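## Task

Take the foam block off the low shelf and set it completely inside the back tote, meaning the tote farther from the open edge of the bench. Neither tote and none of the cartons beneath the bench may be shifted or rotated. The robot must not topple or be left leaning. The block must stay in the tote without the robot holding it there.

## Robot and tools

ROBOT. A single-arm Hello Robot Stretch 3. Its two-wheel base is 0.33 m long and 0.34 m wide. A lift rides up a mast, and a telescoping arm reaches out to the robot's right, ending in a wrist (yaw, pitch, roll) and a two-finger gripper. The arm cannot reach forward; you move the gripper forward or back by driving the base. Turning in place pivots about the point between the drive wheels, 0.05 m behind the front edge. With the arm pulled in and the wrist folded, the turning footprint has a radius of 0.28 m. An unfolded, level wrist reaches past that.

FRAMES. Base frame: origin on the floor between the drive wheels, x ahead, y to the left, z up. The odometry frame is the base frame as it stood when the scene began. hand_pose is reported in the base frame, at the point where the closed fingertips meet. With all wrist joints at zero, its x axis points up, its y axis back toward the mast, and its z axis toward the rear.

execute_actions. One argument, "actions": a list run in order. An empty list only returns the current state. Each action can hold "robot", "steps" (1 to 450 control steps, 30 per second; default 1) and "until" (only together with steps; ends the action early once all its conditions hold). An action with only "steps" just waits. "robot" is one of three things: a single command; a list of up to 8 commands run one after another, in which {"pause_s": s} waits s seconds (at most 15); or {"stop": true}, which brakes everything and clears the queue. A command may contain:
- "base": exactly one key. translate_m is a relative drive in metres from where the base is when the command begins, forward positive, magnitude at most 1. rotate_rad is a relative turn in radians, left (counter-clockwise seen from above) positive, magnitude at most 3.2. The base cannot move sideways.
- "joints": one object for the one robot, giving absolute targets by name. Joints you leave out keep their current goals. lift_m: arm height on the mast, 0 to 1.1 m. arm_m: extension, 0 to 0.52 m. wrist_yaw_rad: -1.345 to 4.42; 0 points along the arm, positive swings toward the front, 3.0 is folded over the base. wrist_pitch_rad: -1.57 to 0.451; 0 level, negative tips the fingers down. wrist_roll_rad: -2.911 to 2.911; 0 means the fingers are side by side and level. gripper_m: -0.089 to 0.179, larger is wider. The real fingertip gap is smaller than this value, by about 0.007 when nearly shut and 0.025 when fully open, and is zero below 0.007. head_pan_rad: -3.953 to 1.73; 0 looks ahead, positive turns left, -1.57 faces along the arm. head_tilt_rad: -1.53 to 0.419; negative looks down. Both head cameras follow the head.
- "contact_limits": {"arm_m": effort in percent, 1 to 100}. The arm then halts once its motor effort gets that high. A lower value is gentler.
A call with any invalid or out-of-range number is rejected as a whole. Motions continue between calls. A new command overrides older ones at once.

SPEED. The base drives fast only when the arm is stowed: lift_m under 0.30, arm_m under 0.03 and wrist_yaw_rad over 2.54. Otherwise it is capped at 0.10 m/s and 0.63 rad/s.

WAITING. To wait until everything has come to rest, use "until": {"robot": {"status": "ended"}} with steps 450. You can also test fields such as lift_m, arm_m_status, base_status or queue with a pair like [">", 0.3] or ["!=", "moving"]. "any" in place of "robot" ends the action when the first motion finishes.

RESULTS. Each result reflects one moment and includes a picture from head_camera, nav_camera and wrist_camera. base_status reports the progress and goal of the drive or turn in brackets. joint_goals, joint_status and measured_speeds report per joint. Status words: moving, done (reached within tolerance), off_target (blocked and still pushing), contact_stop (halted by contact and now slack), time_out, stopped, not_commanded, torque_fault (wrist servo off for about 10 s). The line "refusals / queue / queue_left" tracks refused goals and queue progress. Lines starting refused:, dropped: or replaced: explain what happened, counting from 0. on_its_own lists goals the robot changed itself, slack or switched-off joints, abnormal efforts at rest, and any base lean. Also reported: base_tilt in degrees, base_odometry, motor_effort in percent (peak in brackets), lidar_m (12 sectors of 30 degrees, counter-clockwise starting straight ahead, in a plane 0.17 m above the floor), and wrist_depth_mm and head_depth_mm (7x7 grids of median depths).

zoom_image. Arguments: camera (head_camera 896x504, nav_camera 672x504, wrist_camera 644x364) and region [x0, y0, x1, y1] in pixels of that image, at most 504 by 504. It returns an enlarged crop of the latest frame.

finished_scene. Argument scene: the current scene's number. This is final. Call it only once all motion has ended and the object rests in the tote unaided.

GRIPPING. To grasp, command gripper_m below the object's width. To let go, command at least 0.02 more than where the fingers touched. Neither the reading nor "done" proves you are holding anything, so check in the wrist camera. Squeezing too hard can make the grip weaken and the object slip.

CAUTIONS. Fold or unfold the wrist only with lift_m between 0.32 and 0.95, wrist_pitch_rad -0.4 and roll near 0. With yaw below -0.4, keep pitch at -0.5 or lower. Pushing on something rigid with the gripper higher than about 0.45 m can tip the robot, and a second push after a contact_stop is riskier still. Do not drive while the gripper is caught on something fixed. Avoid snagging furniture, especially when reversing. If the robot leans, reverse the last move in small steps, free the gripper, and lower the lift to about 0.2. Do not drop, slam or shove objects, and do not knock the totes or cartons. Loose items may get brief pushes from outside.

Each tool is called after "Request:" as name(argument=value, ...) on one line, values as JSON.

## Session

Request:
execute_actions(actions=[{"robot":{"joints":{"head_tilt_rad":-0.7,"head_pan_rad":-0.8}},"steps":60,"until":{"robot":{"status":"ended"}}}])

Scene clock: 1.00 s.
robot.base_odometry: x=+0.000 y=+0.000 heading=+0.000 (m, m, rad; robot's odometry frame)
robot.turned_by_wheels: +0.000 (rad since the last result)
robot.turned_by_imu: +0.000 (rad since the last result)
robot.base_tilt: forward=+0.2 right=+1.8 (deg)
robot.lidar_m: 1.41 1.42 1.70 2.08 2.34 0.93 0.80 0.81 1.00 2.00 2.09 2.30
robot.head_depth_mm: 1997 2166 2327 2194 1727 1395 1187 / 2116 2262 2313 2198 1716 1400 1190 / 2228 2397 2581 2202 1706 1395 1187 / 2378 2624 2580 2195 1709 1396 1185 / 2483 2848 3046 2166 1717 1410 1189 / 2519 2744 2809 2180 1709 1400 1192 / 2214 2367 2574 2193 1704 1403 1187
robot.base_status: not_commanded
robot.joint_positions: lift_m=+0.567 arm_m=+0.002 wrist_yaw_rad=+2.916 wrist_pitch_rad=-0.348 wrist_roll_rad=+0.014 gripper_m=+0.037 head_pan_rad=-0.793 head_tilt_rad=-0.691
robot.joint_goals: lift_m=+0.567 arm_m=+0.002 wrist_yaw_rad=+2.916 wrist_pitch_rad=-0.348 wrist_roll_rad=+0.014 gripper_m=+0.037 head_pan_rad=-0.800 head_tilt_rad=-0.700
robot.joint_status: lift_m=not_commanded arm_m=not_commanded wrist_yaw_rad=not_commanded wrist_pitch_rad=not_commanded wrist_roll_rad=not_commanded gripper_m=not_commanded head_pan_rad=done head_tilt_rad=done
robot.measured_speeds: translate_m=+0.000 rotate_rad=+0.000 lift_m=+0.000 arm_m=+0.000 wrist_yaw_rad=+0.000 wrist_pitch_rad=+0.000 wrist_roll_rad=+0.000 head_pan_rad=+0.000 head_tilt_rad=+0.000
robot: refusals=0 queue=done queue_left=0
robot.motor_effort: left_wheel=+0(0) right_wheel=+0(0) lift_m=+29(29) arm_m=+0(0) wrist_yaw_rad=+0(0) wrist_pitch_rad=+4(4) wrist_roll_rad=+0(0) gripper_m=-1(0) head_pan_rad=-4(46) head_tilt_rad=-5(44) (%)
robot.hand_pose: x=+0.0308 y=+0.0797 z=+0.5961 quat_wxyz=(+0.201, +0.710, +0.042, +0.674) (m; robot's base frame)
robot.wrist_depth_mm: - - - - - - - / - - - - - - - / - - - - - - - / - - - - - - - / - - - - - - - / 980 - - 972 - 931 899 / 870 816 840 790 814 808 799
pictures: head_camera (sideways: a quarter turn clockwise sets it upright), nav_camera (sideways: a quarter turn counterclockwise sets it upright), wrist_camera
camera_calibration (this result's frames):
head_camera: T_world_to_cam=[[-0.400426, 0.461326, -0.79173, 1.05517], [0.74695, 0.664811, 0.00959521, -0.0209211], [0.530778, -0.587541, -0.610795, 0.744371], [0, 0, 0, 1]] pos_world=[0.0430496, -0.0355218, 1.29027]
nav_camera: T_world_to_cam=[[0.498983, -0.450337, 0.740414, -0.925666], [-0.705025, -0.707776, 0.044647, 0.00736225], [0.503941, -0.544288, -0.670667, 0.82791], [0, 0, 0, 1]] pos_world=[0.0498641, 0.0389707, 1.2403]
wrist_camera: T_world_to_cam=[[0.972929, -0.225881, -0.0488506, 0.0197897], [-0.157607, -0.493923, -0.855102, 0.585713], [0.169023, 0.839653, -0.516153, 0.398484], [0, 0, 0, 1]] pos_world=[0.0057054, -0.0408211, 0.70749]
Images, in order (width x height): head_camera 896x504, nav_camera 672x504, wrist_camera 644x364.

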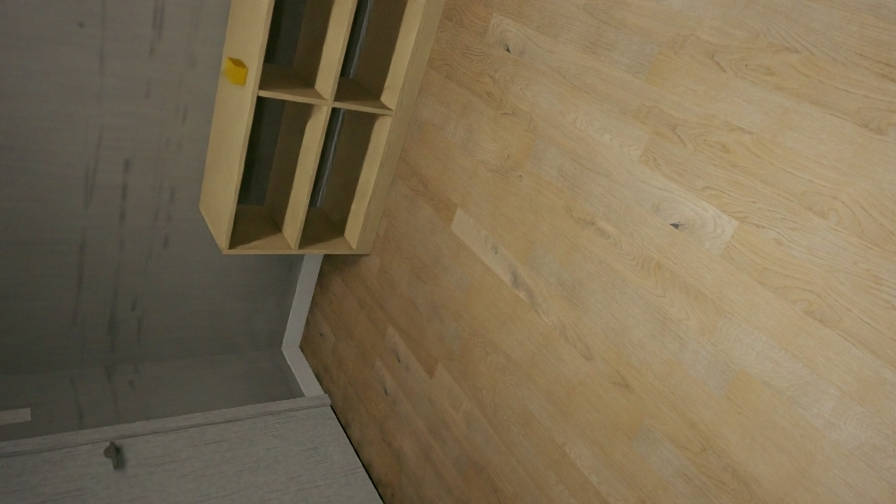

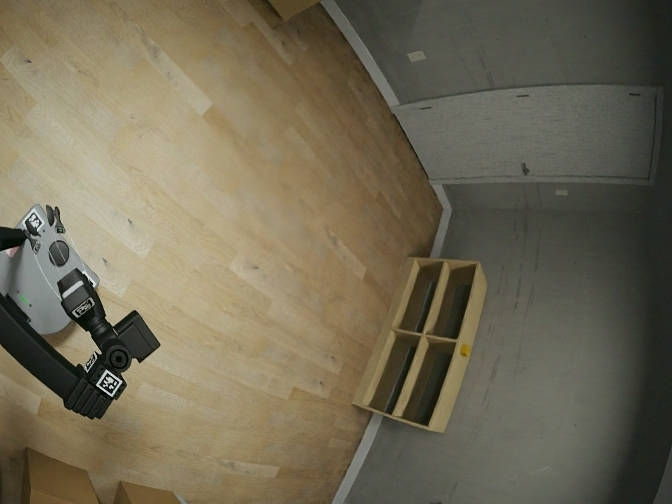

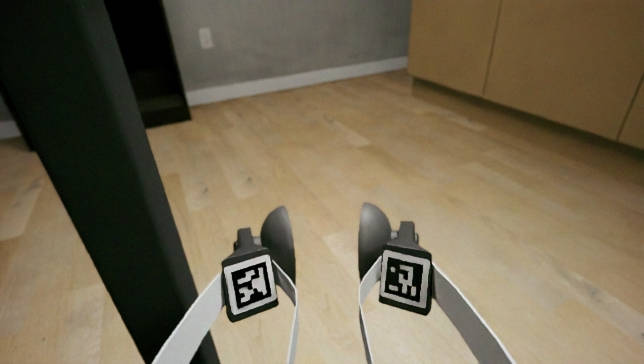

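Request:
execute_actions(actions=[{"robot":{"joints":{"head_tilt_rad":-0.6,"head_pan_rad":-2.7,"lift_m":0.28,"wrist_pitch_rad":-0.4,"wrist_yaw_rad":3.0},"base":{"rotate_rad":-1.2}},"steps":90,"until":{"robot":{"status":"ended"}}},{"robot":{"joints":{"head_pan_rad":-1.6},"base":{"translate_m":0.6}},"steps":150,"until":{"robot":{"status":"ended"}}}])

Scene clock: 29.03 s.
robot.base_odometry: x=+0.217 y=-0.559 heading=-1.200 (m, m, rad; robot's odometry frame)
robot.turned_by_wheels: -1.200 (rad since the last result)
robot.turned_by_imu: -1.184 (rad since the last result)
robot.base_tilt: forward=+0.3 right=+1.8 (deg)
robot.lidar_m: 1.41 1.80 1.97 1.42 1.45 2.29 2.67 1.10 0.91 0.89 1.98 1.80
robot.head_depth_mm: 1476 1598 1098 1876 1462 1284 1237 / 1494 1615 1094 1878 1532 1322 1232 / 1502 1631 1094 2045 1795 1454 1233 / 1523 1643 1100 1888 1476 1346 1234 / 1535 1680 1098 2093 1480 1384 1238 / 1563 1699 1183 1117 1747 1497 1250 / 1563 1751 1939 2200 1862 1486 1235
robot.base_status: done (translate_m +0.6000 of +0.6000)
robot.joint_positions: lift_m=+0.280 arm_m=+0.002 wrist_yaw_rad=+2.998 wrist_pitch_rad=-0.415 wrist_roll_rad=+0.014 gripper_m=+0.037 head_pan_rad=-1.607 head_tilt_rad=-0.605
robot.joint_goals: lift_m=+0.280 arm_m=+0.002 wrist_yaw_rad=+3.000 wrist_pitch_rad=-0.400 wrist_roll_rad=+0.014 gripper_m=+0.037 head_pan_rad=-1.600 head_tilt_rad=-0.600
robot.joint_status: lift_m=done arm_m=not_commanded wrist_yaw_rad=done wrist_pitch_rad=done wrist_roll_rad=not_commanded gripper_m=not_commanded head_pan_rad=done head_tilt_rad=done
robot.measured_speeds: translate_m=+0.000 rotate_rad=+0.000 lift_m=+0.000 arm_m=+0.000 wrist_yaw_rad=+0.000 wrist_pitch_rad=+0.000 wrist_roll_rad=+0.000 head_pan_rad=+0.000 head_tilt_rad=+0.000
robot: refusals=0 queue=done queue_left=0
robot.motor_effort: left_wheel=+1(8) right_wheel=-3(8) lift_m=+27(29) arm_m=-1(0) wrist_yaw_rad=+2(4) wrist_pitch_rad=+4(4) wrist_roll_rad=+0(0) gripper_m=+0(0) head_pan_rad=+4(50) head_tilt_rad=+3(16) (%)
robot.hand_pose: x=+0.0110 y=+0.0754 z=+0.2934 quat_wxyz=(+0.196, +0.705, +0.095, +0.675) (m; robot's base frame)
robot.wrist_depth_mm: - - - - - - - / - - - - - - - / - - 982 949 935 929 900 / 807 749 763 747 746 723 688 / 650 644 650 612 628 591 592 / 541 534 - - - 509 499 / 486 - - - 444 439 436
pictures: head_camera (sideways: a quarter turn clockwise sets it upright), nav_camera (sideways: a quarter turn counterclockwise sets it upright), wrist_camera
camera_calibration (this result's frames):
head_camera: T_world_to_cam=[[0.0581527, 0.537893, -0.841005, 1.11662], [0.996201, -0.0859659, 0.0139017, -0.0280493], [-0.0648201, -0.838618, -0.540849, 0.657006], [0, 0, 0, 1]] pos_world=[0.00559573, -0.0520539, 1.29481]
nav_camera: T_world_to_cam=[[0.0173305, -0.606195, 0.795127, -0.994044], [-0.998498, 0.0308456, 0.0452795, 0.00832403], [-0.0519744, -0.794718, -0.60475, 0.745556], [0, 0, 0, 1]] pos_world=[0.0642886, -0.010335, 1.24089]
wrist_camera: T_world_to_cam=[[0.987681, -0.148747, -0.0485818, 0.0172992], [-0.124749, -0.561063, -0.818319, 0.315516], [0.094465, 0.814299, -0.572708, 0.268597], [0, 0, 0, 1]] pos_world=[-0.00309895, -0.0391205, 0.41286]
Images, in order (width x height): head_camera 896x504, nav_camera 672x504, wrist_camera 644x364.

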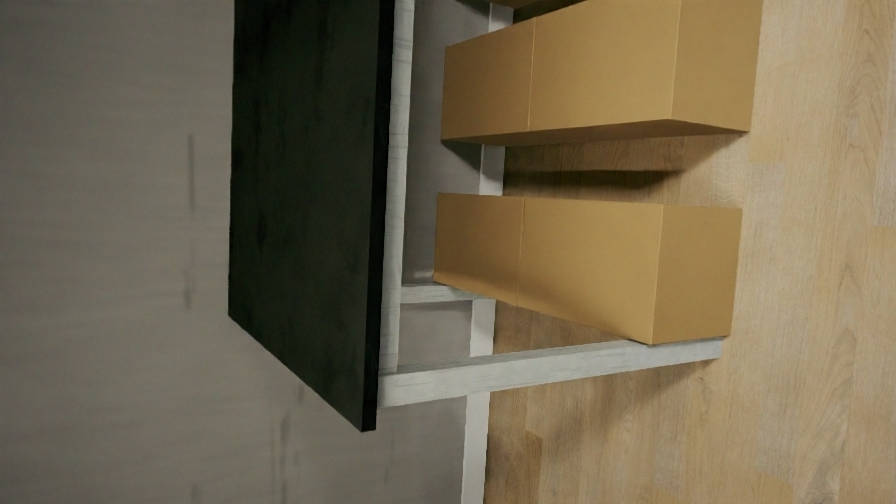

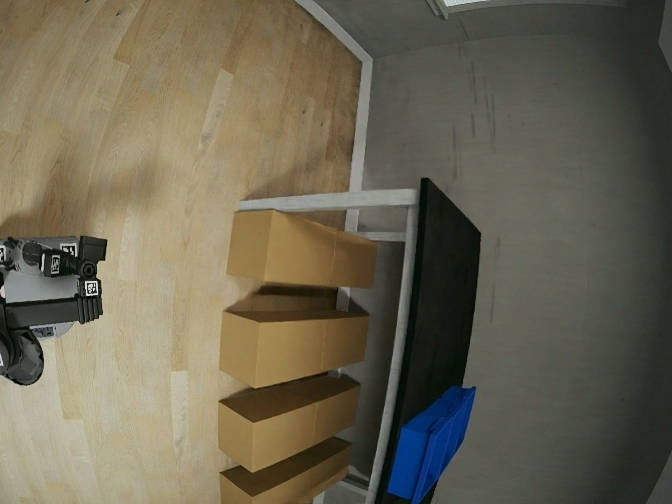

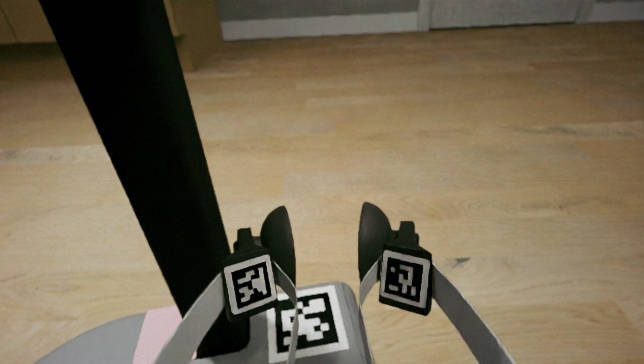

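Request:
execute_actions(actions=[{"robot":[{"base":{"rotate_rad":0.29}},{"base":{"translate_m":1.0}},{"base":{"translate_m":0.12}},{"base":{"rotate_rad":1.12},"joints":{"head_tilt_rad":-0.85}},{"joints":{"lift_m":0.75}},{"joints":{"wrist_yaw_rad":0,"gripper_m":0.13}}],"steps":450,"until":{"robot":{"status":"ended"}}}])

Scene clock: 52.10 s.
robot.base_odometry: x=+0.905 y=-1.443 heading=+0.210 (m, m, rad; robot's odometry frame)
robot.turned_by_wheels: +1.410 (rad since the last result)
robot.turned_by_imu: +1.387 (rad since the last result)
robot.base_tilt: forward=+0.2 right=+1.8 (deg)
robot.lidar_m: 1.45 1.50 1.75 3.29 1.95 1.55 2.30 0.67 0.77 0.39 0.81 0.75
robot.head_depth_mm: 654 750 886 959 792 962 - / 649 750 875 957 792 976 - / 647 740 870 955 793 948 - / 643 736 864 954 774 943 - / 640 733 861 953 774 924 1086 / 636 729 851 947 792 948 1103 / 633 726 846 939 793 941 1106
robot.base_status: done (rotate_rad +1.1199 of +1.1200)
robot.joint_positions: lift_m=+0.740 arm_m=+0.002 wrist_yaw_rad=+2.998 wrist_pitch_rad=-0.416 wrist_roll_rad=+0.014 gripper_m=+0.037 head_pan_rad=-1.607 head_tilt_rad=-0.840
robot.joint_goals: lift_m=+0.750 arm_m=+0.002 wrist_yaw_rad=+3.000 wrist_pitch_rad=-0.400 wrist_roll_rad=+0.014 gripper_m=+0.037 head_pan_rad=-1.600 head_tilt_rad=-0.850
robot.joint_status: lift_m=moving arm_m=not_commanded wrist_yaw_rad=done wrist_pitch_rad=done wrist_roll_rad=not_commanded gripper_m=not_commanded head_pan_rad=done head_tilt_rad=done
robot.measured_speeds: translate_m=+0.000 rotate_rad=+0.000 lift_m=+0.066 arm_m=+0.000 wrist_yaw_rad=+0.000 wrist_pitch_rad=+0.000 wrist_roll_rad=+0.000 head_pan_rad=+0.000 head_tilt_rad=+0.000
robot: refusals=0 queue=running queue_left=1
robot.motor_effort: left_wheel=-2(6) right_wheel=+2(13) lift_m=+33(33) arm_m=-1(0) wrist_yaw_rad=+2(2) wrist_pitch_rad=+4(4) wrist_roll_rad=-1(1) gripper_m=+0(0) head_pan_rad=+3(4) head_tilt_rad=-6(29) (%)
robot.hand_pose: x=+0.0109 y=+0.0754 z=+0.7532 quat_wxyz=(+0.196, +0.705, +0.095, +0.675) (m; robot's base frame)
robot.wrist_depth_mm: - - - - - - - / - - - - - - - / - - - - - - - / - - - - - - - / - - - - - - - / - - - - - - - / - 977 - 965 964 937 936
pictures: head_camera (sideways: a quarter turn clockwise sets it upright), nav_camera (sideways: a quarter turn counterclockwise sets it upright), wrist_camera
camera_calibration (this result's frames):
head_camera: T_world_to_cam=[[0.0644683, 0.718519, -0.692513, 0.923021], [0.996164, -0.087488, 0.00196266, -0.0125034], [-0.0591763, -0.689982, -0.721403, 0.89184], [0, 0, 0, 1]] pos_world=[0.00572562, -0.0489491, 1.2826]
nav_camera: T_world_to_cam=[[0.011487, -0.774343, 0.632662, -0.782277], [-0.998882, 0.0201284, 0.0427725, 0.0116037], [-0.045855, -0.632446, -0.773246, 0.964671], [0, 0, 0, 1]] pos_world=[0.0648118, 0.00411706, 1.24035]
wrist_camera: T_world_to_cam=[[0.987692, -0.148675, -0.0485807, 0.0396482], [-0.124727, -0.56125, -0.818194, 0.691686], [0.0943793, 0.814183, -0.572886, 0.53211], [0, 0, 0, 1]] pos_world=[-0.00310811, -0.0391316, 0.872698]
Images, in order (width x height): head_camera 896x504, nav_camera 672x504, wrist_camera 644x364.

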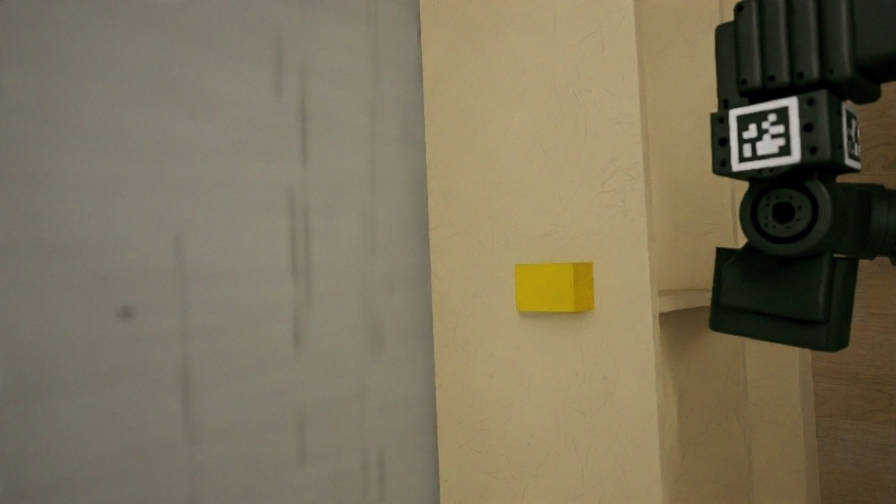

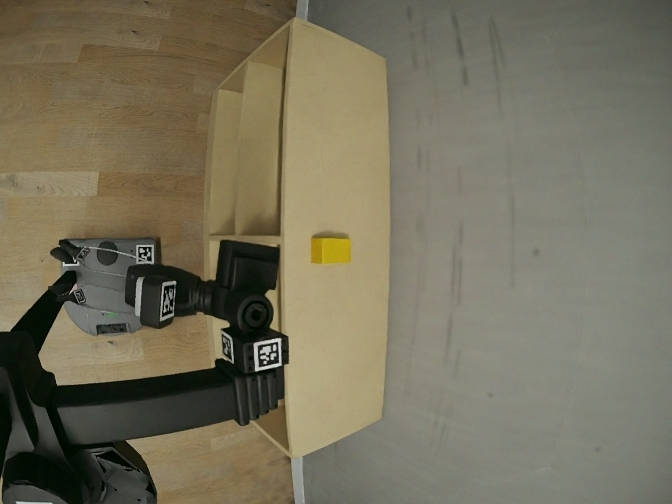

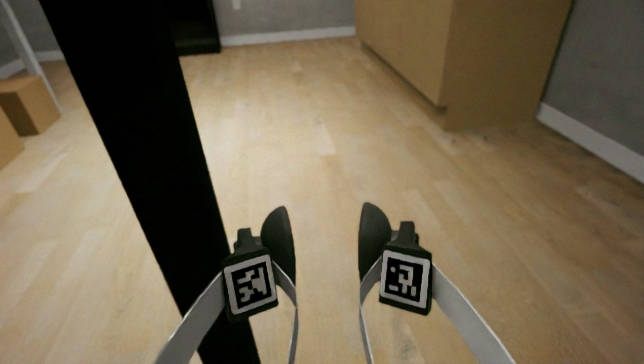

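Request:
execute_actions(actions=[{"robot":{"base":{"translate_m":0.05},"joints":{"wrist_yaw_rad":0,"wrist_pitch_rad":-0.7,"lift_m":0.78}},"steps":150,"until":{"robot":{"status":"ended"}}}])

Scene clock: 64.30 s.
robot.base_odometry: x=+0.954 y=-1.433 heading=+0.210 (m, m, rad; robot's odometry frame)
robot.turned_by_wheels: +0.000 (rad since the last result)
robot.turned_by_imu: -0.001 (rad since the last result)
robot.base_tilt: forward=+0.3 right=+1.8 (deg)
robot.lidar_m: 1.40 1.45 1.73 3.11 2.03 1.59 2.35 0.71 0.81 0.39 0.81 0.70
robot.head_depth_mm: 653 752 879 956 795 996 - / 650 747 879 961 792 996 - / 646 745 870 958 792 - - / 641 736 868 955 773 - 1107 / 639 733 860 952 791 940 1101 / 636 727 851 943 791 942 1104 / 634 726 847 941 792 926 1104
robot.base_status: done (translate_m +0.0500 of +0.0500)
robot.joint_positions: lift_m=+0.780 arm_m=+0.002 wrist_yaw_rad=+0.003 wrist_pitch_rad=-0.709 wrist_roll_rad=+0.014 gripper_m=+0.130 head_pan_rad=-1.607 head_tilt_rad=-0.840
robot.joint_goals: lift_m=+0.780 arm_m=+0.002 wrist_yaw_rad=+0.000 wrist_pitch_rad=-0.700 wrist_roll_rad=+0.014 gripper_m=+0.130 head_pan_rad=-1.600 head_tilt_rad=-0.850
robot.joint_status: lift_m=done arm_m=not_commanded wrist_yaw_rad=done wrist_pitch_rad=done wrist_roll_rad=not_commanded gripper_m=done head_pan_rad=done head_tilt_rad=done
robot.measured_speeds: translate_m=+0.000 rotate_rad=+0.000 lift_m=+0.000 arm_m=+0.000 wrist_yaw_rad=+0.000 wrist_pitch_rad=+0.000 wrist_roll_rad=+0.000 head_pan_rad=+0.000 head_tilt_rad=+0.000
robot: refusals=0 queue=done queue_left=0
robot.motor_effort: left_wheel=-2(3) right_wheel=+2(8) lift_m=+33(33) arm_m=+0(1) wrist_yaw_rad=-4(5) wrist_pitch_rad=+2(5) wrist_roll_rad=+0(1) gripper_m=+0(83) head_pan_rad=+4(3) head_tilt_rad=-5(5) (%)
robot.hand_pose: x=-0.0211 y=-0.3258 z=+0.7334 quat_wxyz=(+0.659, +0.245, -0.667, -0.247) (m; robot's base frame)
robot.wrist_depth_mm: 541 545 546 535 548 537 532 / 491 484 472 470 457 463 449 / 415 422 410 344 394 392 389 / 369 365 359 342 351 345 343 / 326 331 320 319 319 321 321 / 570 - 582 575 573 - 559 / 546 659 547 545 750 781 729
pictures: head_camera (sideways: a quarter turn clockwise sets it upright), nav_camera (sideways: a quarter turn counterclockwise sets it upright), wrist_camera
camera_calibration (this result's frames):
head_camera: T_world_to_cam=[[0.0644682, 0.71852, -0.692512, 0.923021], [0.996164, -0.0874878, 0.00196264, -0.0125034], [-0.0591762, -0.689982, -0.721403, 0.89184], [0, 0, 0, 1]] pos_world=[0.00572562, -0.0489491, 1.2826]
nav_camera: T_world_to_cam=[[0.0114871, -0.774343, 0.632661, -0.782277], [-0.998882, 0.0201283, 0.0427725, 0.0116037], [-0.045855, -0.632445, -0.773247, 0.964671], [0, 0, 0, 1]] pos_world=[0.0648118, 0.00411708, 1.24035]
wrist_camera: T_world_to_cam=[[-0.998852, 0.0169131, -0.0448232, 0.0199971], [0.0409975, 0.785828, -0.617085, 0.741169], [0.0247865, -0.618214, -0.785619, 0.538274], [0, 0, 0, 1]] pos_world=[-0.0237539, -0.250001, 0.881139]
Images, in order (width x height): head_camera 896x504, nav_camera 672x504, wrist_camera 644x364.

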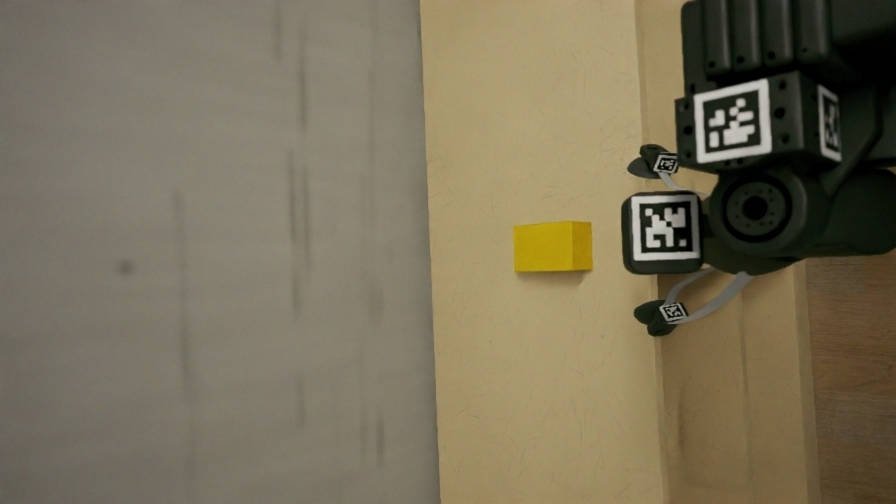

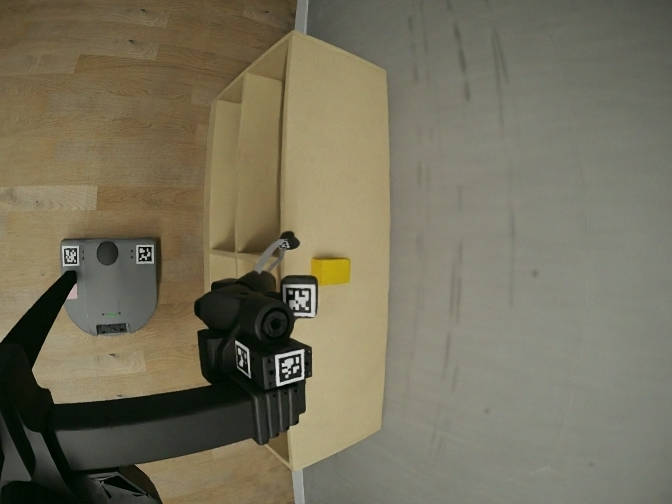

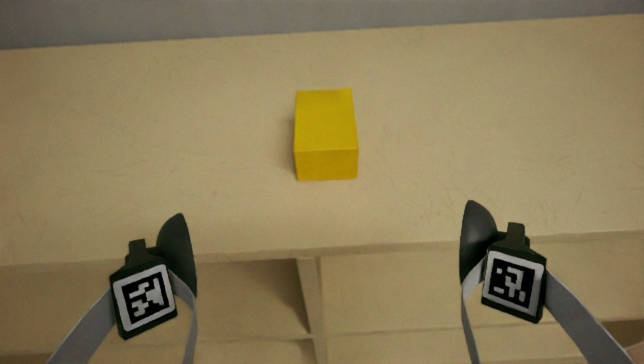

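Request:
execute_actions(actions=[{"robot":{"joints":{"arm_m":0.15,"lift_m":0.71}},"steps":150,"until":{"robot":{"status":"ended"}}}])

Scene clock: 70.50 s.
robot.base_odometry: x=+0.954 y=-1.433 heading=+0.210 (m, m, rad; robot's odometry frame)
robot.turned_by_wheels: +0.000 (rad since the last result)
robot.turned_by_imu: -0.001 (rad since the last result)
robot.base_tilt: forward=+0.3 right=+1.6 (deg)
robot.lidar_m: 1.40 1.45 1.73 3.12 2.03 1.59 2.35 0.72 0.81 0.39 0.81 0.70
robot.head_depth_mm: 654 753 887 957 791 986 - / 651 747 877 955 857 - 1119 / 647 740 875 956 - 962 1124 / 641 737 866 954 - 946 1116 / 639 735 862 952 792 945 1109 / 636 727 854 944 789 945 1108 / 632 725 846 933 790 927 1106
robot.base_status: done (translate_m +0.0500 of +0.0500)
robot.joint_positions: lift_m=+0.710 arm_m=+0.150 wrist_yaw_rad=+0.002 wrist_pitch_rad=-0.711 wrist_roll_rad=+0.014 gripper_m=+0.130 head_pan_rad=-1.607 head_tilt_rad=-0.840
robot.joint_goals: lift_m=+0.710 arm_m=+0.150 wrist_yaw_rad=+0.000 wrist_pitch_rad=-0.700 wrist_roll_rad=+0.014 gripper_m=+0.130 head_pan_rad=-1.600 head_tilt_rad=-0.850
robot.joint_status: lift_m=done arm_m=done wrist_yaw_rad=done wrist_pitch_rad=done wrist_roll_rad=not_commanded gripper_m=done head_pan_rad=done head_tilt_rad=done
robot.measured_speeds: translate_m=+0.000 rotate_rad=+0.000 lift_m=+0.000 arm_m=+0.000 wrist_yaw_rad=+0.000 wrist_pitch_rad=+0.000 wrist_roll_rad=+0.000 head_pan_rad=+0.000 head_tilt_rad=+0.000
robot: refusals=0 queue=done queue_left=0
robot.motor_effort: left_wheel=-2(2) right_wheel=+2(2) lift_m=+27(32) arm_m=+3(2) wrist_yaw_rad=-2(4) wrist_pitch_rad=+3(3) wrist_roll_rad=-1(0) gripper_m=+0(0) head_pan_rad=+4(4) head_tilt_rad=-6(6) (%)
robot.hand_pose: x=-0.0212 y=-0.4731 z=+0.6634 quat_wxyz=(+0.659, +0.245, -0.667, -0.248) (m; robot's base frame)
robot.wrist_depth_mm: 394 402 389 398 389 393 387 / 360 353 350 343 339 333 329 / 310 308 301 298 295 290 286 / 271 267 266 202 257 257 255 / 239 242 237 182 228 233 225 / 217 - 212 186 206 - 206 / 201 193 194 192 192 188 187
pictures: head_camera (sideways: a quarter turn clockwise sets it upright), nav_camera (sideways: a quarter turn counterclockwise sets it upright), wrist_camera
camera_calibration (this result's frames):
head_camera: T_world_to_cam=[[0.064468, 0.71852, -0.692512, 0.923021], [0.996164, -0.0874876, 0.00196265, -0.0125034], [-0.0591761, -0.689982, -0.721403, 0.89184], [0, 0, 0, 1]] pos_world=[0.00572563, -0.0489491, 1.2826]
nav_camera: T_world_to_cam=[[0.0114873, -0.774343, 0.632661, -0.782277], [-0.998882, 0.0201281, 0.0427725, 0.0116037], [-0.0458548, -0.632445, -0.773246, 0.964671], [0, 0, 0, 1]] pos_world=[0.0648118, 0.0041171, 1.24035]
wrist_camera: T_world_to_cam=[[-0.998837, 0.0178607, -0.0447912, 0.0196223], [0.041684, 0.78679, -0.615812, 0.813419], [0.0242424, -0.616962, -0.786619, 0.393408], [0, 0, 0, 1]] pos_world=[-0.0238442, -0.397623, 0.811254]
Images, in order (width x height): head_camera 896x504, nav_camera 672x504, wrist_camera 644x364.

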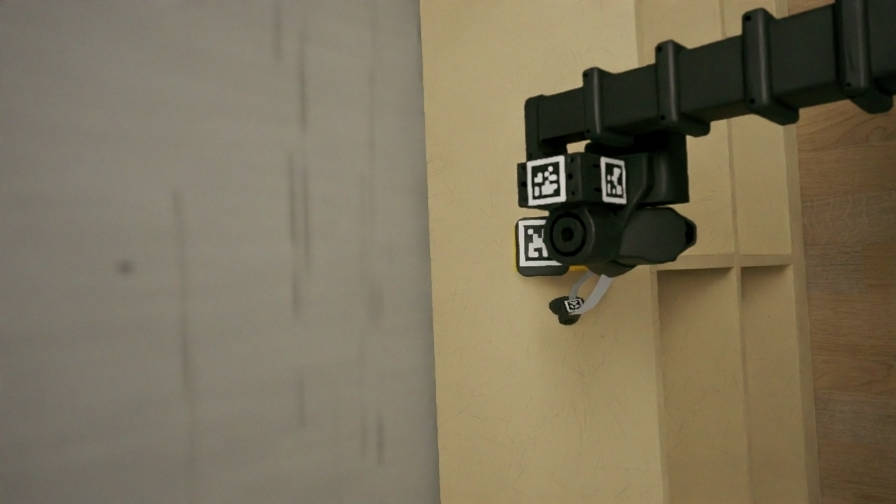

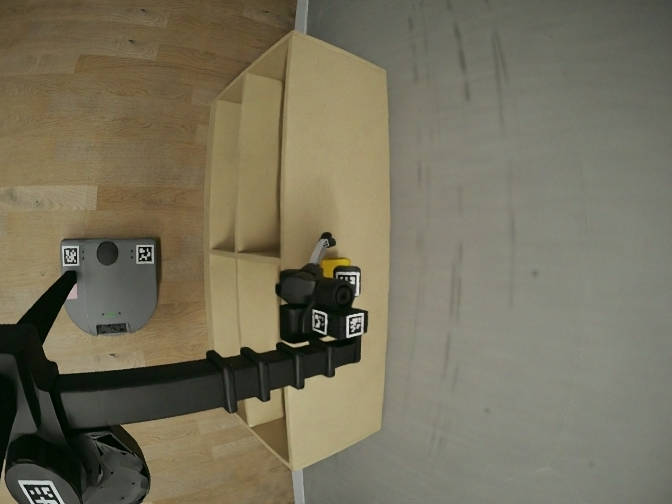

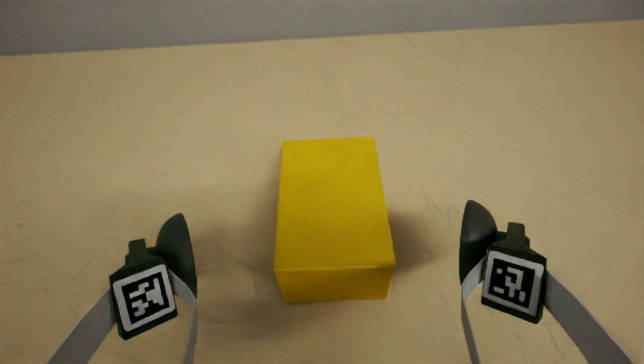

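Request:
execute_actions(actions=[{"robot":[{"joints":{"arm_m":0.175,"lift_m":0.675}},{"joints":{"gripper_m":0.035}},{"joints":{"lift_m":0.73}}],"steps":200,"until":{"robot":{"status":"ended"}}}])

Scene clock: 91.90 s.
robot.base_odometry: x=+0.954 y=-1.433 heading=+0.210 (m, m, rad; robot's odometry frame)
robot.turned_by_wheels: +0.000 (rad since the last result)
robot.turned_by_imu: -0.001 (rad since the last result)
robot.base_tilt: forward=+0.3 right=+1.9 (deg)
robot.lidar_m: 1.40 1.45 1.73 3.11 2.03 1.59 2.35 0.72 0.81 0.39 0.81 0.70
robot.head_depth_mm: 654 754 885 952 791 983 - / 651 750 878 972 - 973 1118 / 645 744 872 969 - 963 1112 / 642 736 865 956 - 942 1115 / 639 734 861 951 790 947 1107 / 637 729 853 943 793 944 1105 / 632 724 849 940 791 922 1109
robot.base_status: done (translate_m +0.0500 of +0.0500)
robot.joint_positions: lift_m=+0.730 arm_m=+0.175 wrist_yaw_rad=+0.002 wrist_pitch_rad=-0.713 wrist_roll_rad=+0.014 gripper_m=+0.036 head_pan_rad=-1.607 head_tilt_rad=-0.840
robot.joint_goals: lift_m=+0.730 arm_m=+0.175 wrist_yaw_rad=+0.000 wrist_pitch_rad=-0.700 wrist_roll_rad=+0.014 gripper_m=+0.035 head_pan_rad=-1.600 head_tilt_rad=-0.850
robot.joint_status: lift_m=done arm_m=done wrist_yaw_rad=done wrist_pitch_rad=done wrist_roll_rad=not_commanded gripper_m=done head_pan_rad=done head_tilt_rad=done
robot.measured_speeds: translate_m=+0.000 rotate_rad=+0.000 lift_m=+0.000 arm_m=+0.000 wrist_yaw_rad=+0.000 wrist_pitch_rad=+0.000 wrist_roll_rad=+0.000 head_pan_rad=+0.000 head_tilt_rad=+0.000
robot: refusals=0 queue=done queue_left=0
robot.motor_effort: left_wheel=-1(1) right_wheel=+2(3) lift_m=+33(35) arm_m=+3(3) wrist_yaw_rad=-3(3) wrist_pitch_rad=+3(3) wrist_roll_rad=-1(1) gripper_m=-17(88) head_pan_rad=+4(4) head_tilt_rad=-6(6) (%)
robot.hand_pose: x=-0.0212 y=-0.4978 z=+0.6827 quat_wxyz=(+0.659, +0.246, -0.667, -0.248) (m; robot's base frame)
robot.wrist_depth_mm: 366 373 377 377 382 389 386 / 395 391 385 376 366 362 361 / 341 332 331 181 318 315 314 / 296 294 292 159 275 281 276 / 265 262 253 141 140 251 246 / 238 238 134 130 132 228 226 / 217 215 210 204 206 208 206
pictures: head_camera (sideways: a quarter turn clockwise sets it upright), nav_camera (sideways: a quarter turn counterclockwise sets it upright), wrist_camera
camera_calibration (this result's frames):
head_camera: T_world_to_cam=[[0.064468, 0.71852, -0.692512, 0.923021], [0.996164, -0.0874876, 0.00196265, -0.0125034], [-0.0591761, -0.689982, -0.721403, 0.89184], [0, 0, 0, 1]] pos_world=[0.00572563, -0.0489491, 1.2826]
nav_camera: T_world_to_cam=[[0.0114873, -0.774343, 0.632661, -0.782277], [-0.998882, 0.0201281, 0.0427725, 0.0116037], [-0.0458548, -0.632445, -0.773246, 0.964671], [0, 0, 0, 1]] pos_world=[0.0648118, 0.0041171, 1.24035]
wrist_camera: T_world_to_cam=[[-0.998837, 0.0179438, -0.0447544, 0.0209466], [0.0416819, 0.787932, -0.61435, 0.844329], [0.0242397, -0.615501, -0.787763, 0.394949], [0, 0, 0, 1]] pos_world=[-0.0238444, -0.422558, 0.830777]
Images, in order (width x height): head_camera 896x504, nav_camera 672x504, wrist_camera 644x364.

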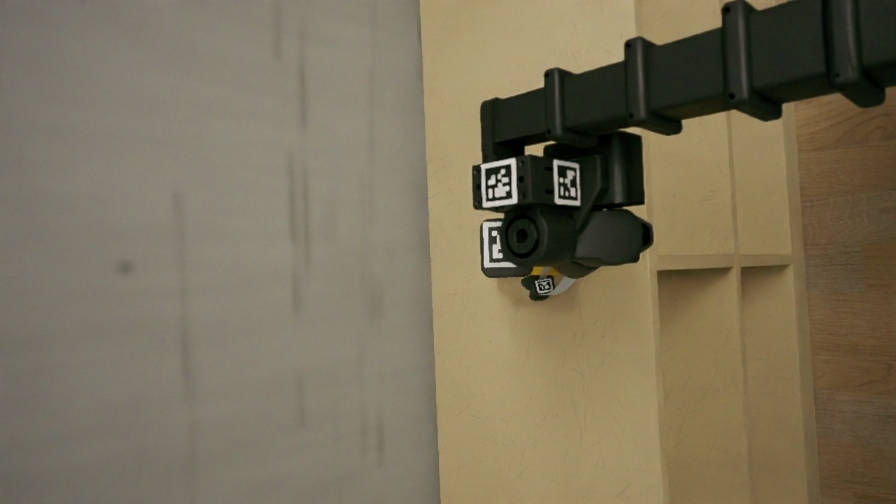

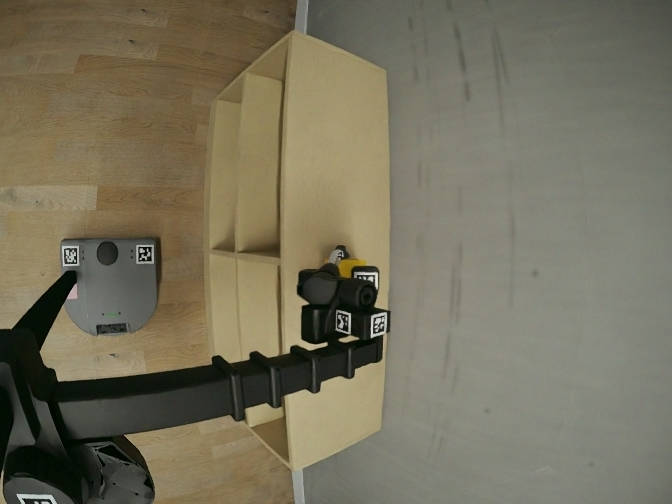

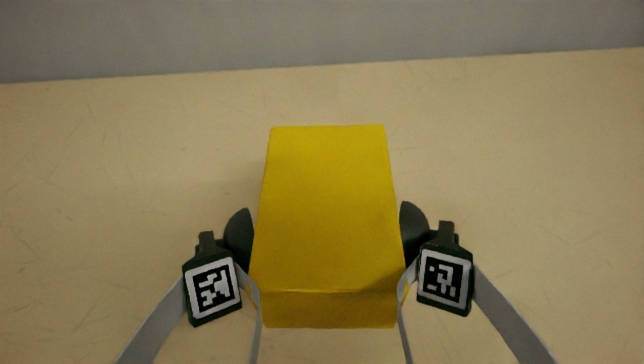

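Request:
execute_actions(actions=[{"robot":[{"joints":{"arm_m":0,"wrist_pitch_rad":-0.4,"wrist_yaw_rad":3.0}},{"joints":{"lift_m":0.29},"base":{"rotate_rad":-1.03}},{"base":{"translate_m":-1.0}},{"base":{"translate_m":-0.9}},{"base":{"rotate_rad":-0.55},"joints":{"head_tilt_rad":-0.6,"lift_m":0.6}}],"steps":450,"until":{"robot":{"status":"ended"}}},{"steps":250,"until":{"robot":{"status":"ended"}}}])

Scene clock: 126.73 s.
robot.base_odometry: x=-0.342 y=-0.044 heading=-1.370 (m, m, rad; robot's odometry frame)
robot.turned_by_wheels: -1.580 (rad since the last result)
robot.turned_by_imu: -1.569 (rad since the last result)
robot.base_tilt: forward=+0.2 right=+1.7 (deg)
robot.lidar_m: 2.06 2.24 2.49 1.75 1.81 2.46 2.05 0.66 0.48 0.46 0.49 0.64
robot.head_depth_mm: 1163 1280 1096 730 611 1245 1175 / 1159 1277 1092 728 611 1430 1002 / 1149 1266 1097 728 613 1176 977 / 1139 1254 865 550 566 1210 1005 / 1140 1247 849 530 553 1476 1237 / 1125 1244 841 525 548 1200 1005 / 1117 1228 823 654 547 1184 979
robot.base_status: done (rotate_rad -0.5499 of -0.5500)
robot.joint_positions: lift_m=+0.600 arm_m=+0.002 wrist_yaw_rad=+2.998 wrist_pitch_rad=-0.423 wrist_roll_rad=+0.014 gripper_m=+0.036 head_pan_rad=-1.607 head_tilt_rad=-0.606
robot.joint_goals: lift_m=+0.600 arm_m=+0.000 wrist_yaw_rad=+3.000 wrist_pitch_rad=-0.400 wrist_roll_rad=+0.014 gripper_m=+0.035 head_pan_rad=-1.600 head_tilt_rad=-0.600
robot.joint_status: lift_m=done arm_m=done wrist_yaw_rad=done wrist_pitch_rad=done wrist_roll_rad=not_commanded gripper_m=done head_pan_rad=done head_tilt_rad=done
robot.measured_speeds: translate_m=+0.000 rotate_rad=+0.000 lift_m=+0.000 arm_m=+0.000 wrist_yaw_rad=+0.000 wrist_pitch_rad=+0.000 wrist_roll_rad=+0.000 head_pan_rad=+0.000 head_tilt_rad=+0.000
robot: refusals=0 queue=done queue_left=0
robot.motor_effort: left_wheel=+1(8) right_wheel=-3(12) lift_m=+33(36) arm_m=-3(3) wrist_yaw_rad=+2(4) wrist_pitch_rad=+7(8) wrist_roll_rad=-1(1) gripper_m=-17(17) head_pan_rad=+4(4) head_tilt_rad=+3(26) (%)
robot.hand_pose: x=+0.0108 y=+0.0742 z=+0.6113 quat_wxyz=(+0.199, +0.705, +0.097, +0.674) (m; robot's base frame)
robot.wrist_depth_mm: - - - - - - - / - - - - - - - / - - - 181 - - - / - - - 159 - - - / - - 143 142 141 - - / 964 956 - 130 132 892 885 / 849 819 - 754 789 771 763
pictures: head_camera (sideways: a quarter turn clockwise sets it upright), nav_camera (sideways: a quarter turn counterclockwise sets it upright), wrist_camera
camera_calibration (this result's frames):
head_camera: T_world_to_cam=[[0.0579303, 0.538322, -0.840746, 1.11628], [0.996239, -0.0855337, 0.0138778, -0.0280185], [-0.0644414, -0.838387, -0.541252, 0.657528], [0, 0, 0, 1]] pos_world=[0.00561878, -0.0520507, 1.29478]
nav_camera: T_world_to_cam=[[0.0175838, -0.606569, 0.794837, -0.993667], [-0.998512, 0.0303841, 0.0452769, 0.00832756], [-0.0516139, -0.79445, -0.605132, 0.746051], [0, 0, 0, 1]] pos_world=[0.0642942, -0.0102801, 1.24088]
wrist_camera: T_world_to_cam=[[0.987614, -0.149212, -0.0485315, 0.0326941], [-0.125733, -0.567566, -0.813671, 0.572627], [0.0938643, 0.809694, -0.579296, 0.456054], [0, 0, 0, 1]] pos_world=[-0.00309804, -0.0393827, 0.731707]
Images, in order (width x height): head_camera 896x504, nav_camera 672x504, wrist_camera 644x364.

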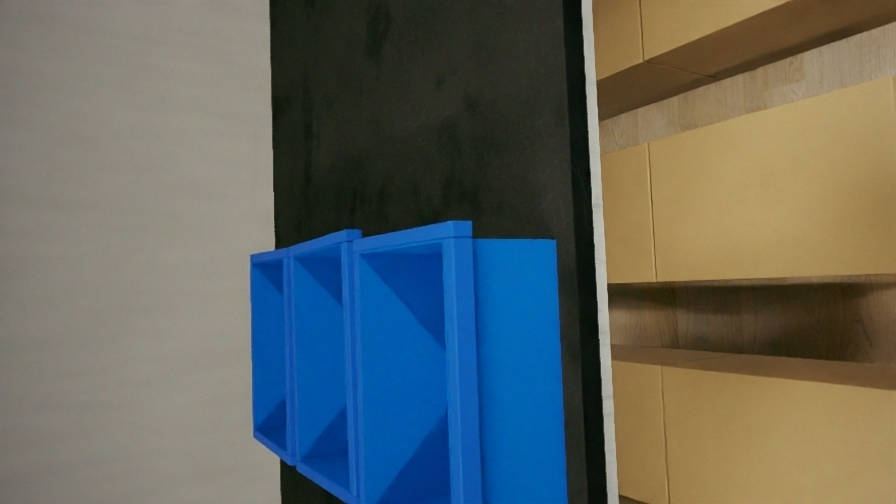

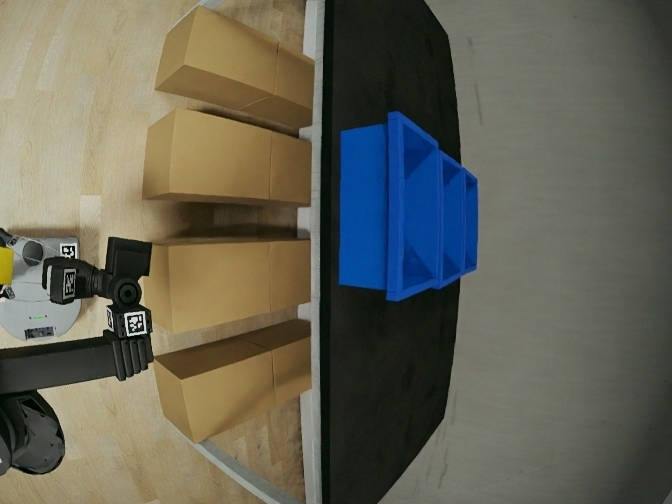

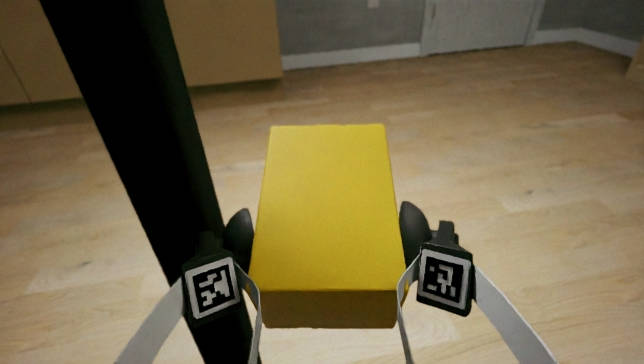

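Request:
execute_actions(actions=[{"robot":[{"joints":{"wrist_yaw_rad":1.2,"lift_m":0.9},"base":{"translate_m":-0.47}},{"joints":{"lift_m":1.1,"wrist_pitch_rad":-0.25},"base":{"rotate_rad":-0.41}},{"base":{"translate_m":0.55},"joints":{"wrist_yaw_rad":0}},{"base":{"rotate_rad":0.41},"joints":{"head_tilt_rad":-1.0,"head_pan_rad":-1.3}}],"steps":450,"until":{"robot":{"status":"ended"}}},{"steps":100,"until":{"robot":{"status":"ended"}}}])

Scene clock: 176.23 s.
robot.base_odometry: x=-0.550 y=-0.121 heading=-1.370 (m, m, rad; robot's odometry frame)
robot.turned_by_wheels: +0.000 (rad since the last result)
robot.turned_by_imu: -0.003 (rad since the last result)
robot.base_tilt: forward=+0.1 right=+1.6 (deg)
robot.lidar_m: 0.86 2.08 2.72 1.97 2.04 2.19 2.06 0.34 0.25 0.24 0.28 0.33
robot.head_depth_mm: - - - 353 409 966 1061 / 692 441 487 354 409 967 1076 / 583 449 492 363 1054 984 1115 / 596 457 503 373 1140 1217 1127 / 836 465 510 393 1071 1018 1100 / 834 465 447 413 1066 1020 1098 / 832 651 373 442 1314 1185 1093
robot.base_status: done (rotate_rad +0.4099 of +0.4100)
robot.joint_positions: lift_m=+1.099 arm_m=+0.002 wrist_yaw_rad=+0.002 wrist_pitch_rad=-0.276 wrist_roll_rad=+0.014 gripper_m=+0.036 head_pan_rad=-1.307 head_tilt_rad=-0.988
robot.joint_goals: lift_m=+1.100 arm_m=+0.000 wrist_yaw_rad=+0.000 wrist_pitch_rad=-0.250 wrist_roll_rad=+0.014 gripper_m=+0.035 head_pan_rad=-1.300 head_tilt_rad=-1.000
robot.joint_status: lift_m=done arm_m=done wrist_yaw_rad=done wrist_pitch_rad=done wrist_roll_rad=not_commanded gripper_m=done head_pan_rad=done head_tilt_rad=done
robot.measured_speeds: translate_m=+0.000 rotate_rad=+0.000 lift_m=+0.000 arm_m=+0.000 wrist_yaw_rad=+0.000 wrist_pitch_rad=+0.000 wrist_roll_rad=+0.000 head_pan_rad=+0.000 head_tilt_rad=+0.000
robot: refusals=0 queue=done queue_left=0
robot.motor_effort: left_wheel=-1(5) right_wheel=+3(8) lift_m=+33(34) arm_m=-3(3) wrist_yaw_rad=-3(5) wrist_pitch_rad=+7(8) wrist_roll_rad=-1(0) gripper_m=-17(16) head_pan_rad=+4(29) head_tilt_rad=-7(39) (%)
robot.hand_pose: x=-0.0209 y=-0.3873 z=+1.1445 quat_wxyz=(+0.696, +0.098, -0.705, -0.097) (m; robot's base frame)
robot.wrist_depth_mm: 828 853 844 869 870 870 895 / 883 886 893 910 935 915 962 / 950 947 952 182 976 960 992 / 837 761 488 159 703 738 708 / 621 457 465 142 141 579 549 / 484 384 134 130 132 465 454 / 264 266 263 262 369 391 380
pictures: head_camera (sideways: a quarter turn clockwise sets it upright), nav_camera (sideways: a quarter turn counterclockwise sets it upright), wrist_camera
camera_calibration (this result's frames):
head_camera: T_world_to_cam=[[-0.175118, 0.796353, -0.578926, 0.776484], [0.977504, 0.210843, -0.00565283, -0.00247543], [0.117561, -0.566892, -0.81536, 1.01294], [0, 0, 0, 1]] pos_world=[0.0193141, -0.0436079, 1.27542]
nav_camera: T_world_to_cam=[[0.261723, -0.818194, 0.511917, -0.626498], [-0.958684, -0.28165, 0.039977, 0.0150059], [0.111472, -0.50123, -0.858104, 1.07403], [0, 0, 0, 1]] pos_world=[0.0586298, 0.0299649, 1.24174]
wrist_camera: T_world_to_cam=[[-0.998797, -0.00366757, -0.0488902, 0.0362941], [0.0419087, 0.453637, -0.890201, 1.22712], [0.0254433, -0.891179, -0.452938, 0.336781], [0, 0, 0, 1]] pos_world=[-0.0237455, -0.256404, 1.2467]
Images, in order (width x height): head_camera 896x504, nav_camera 672x504, wrist_camera 644x364.

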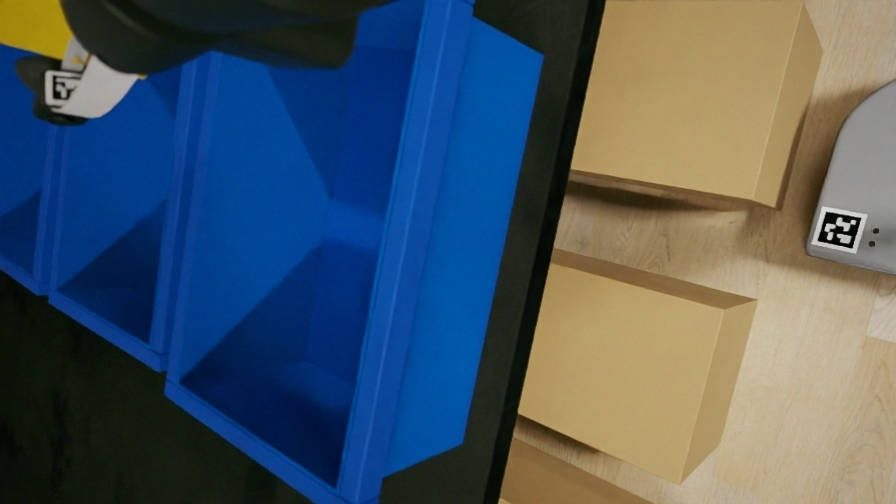

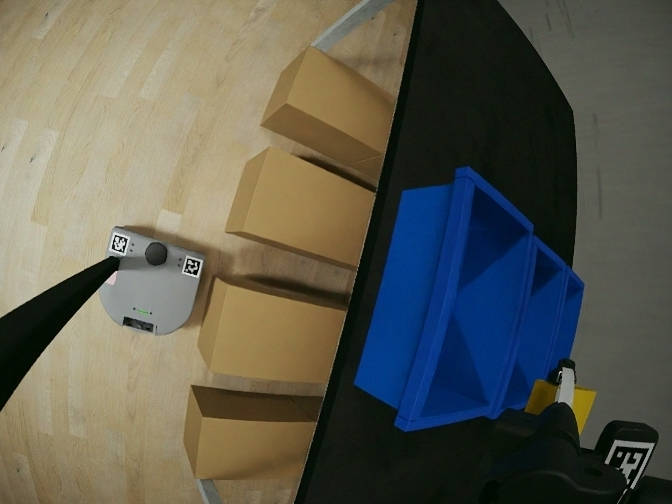

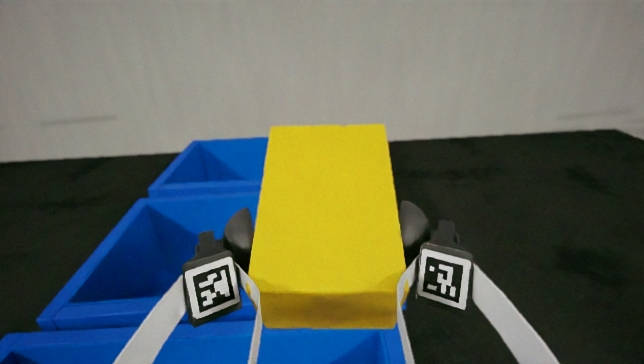

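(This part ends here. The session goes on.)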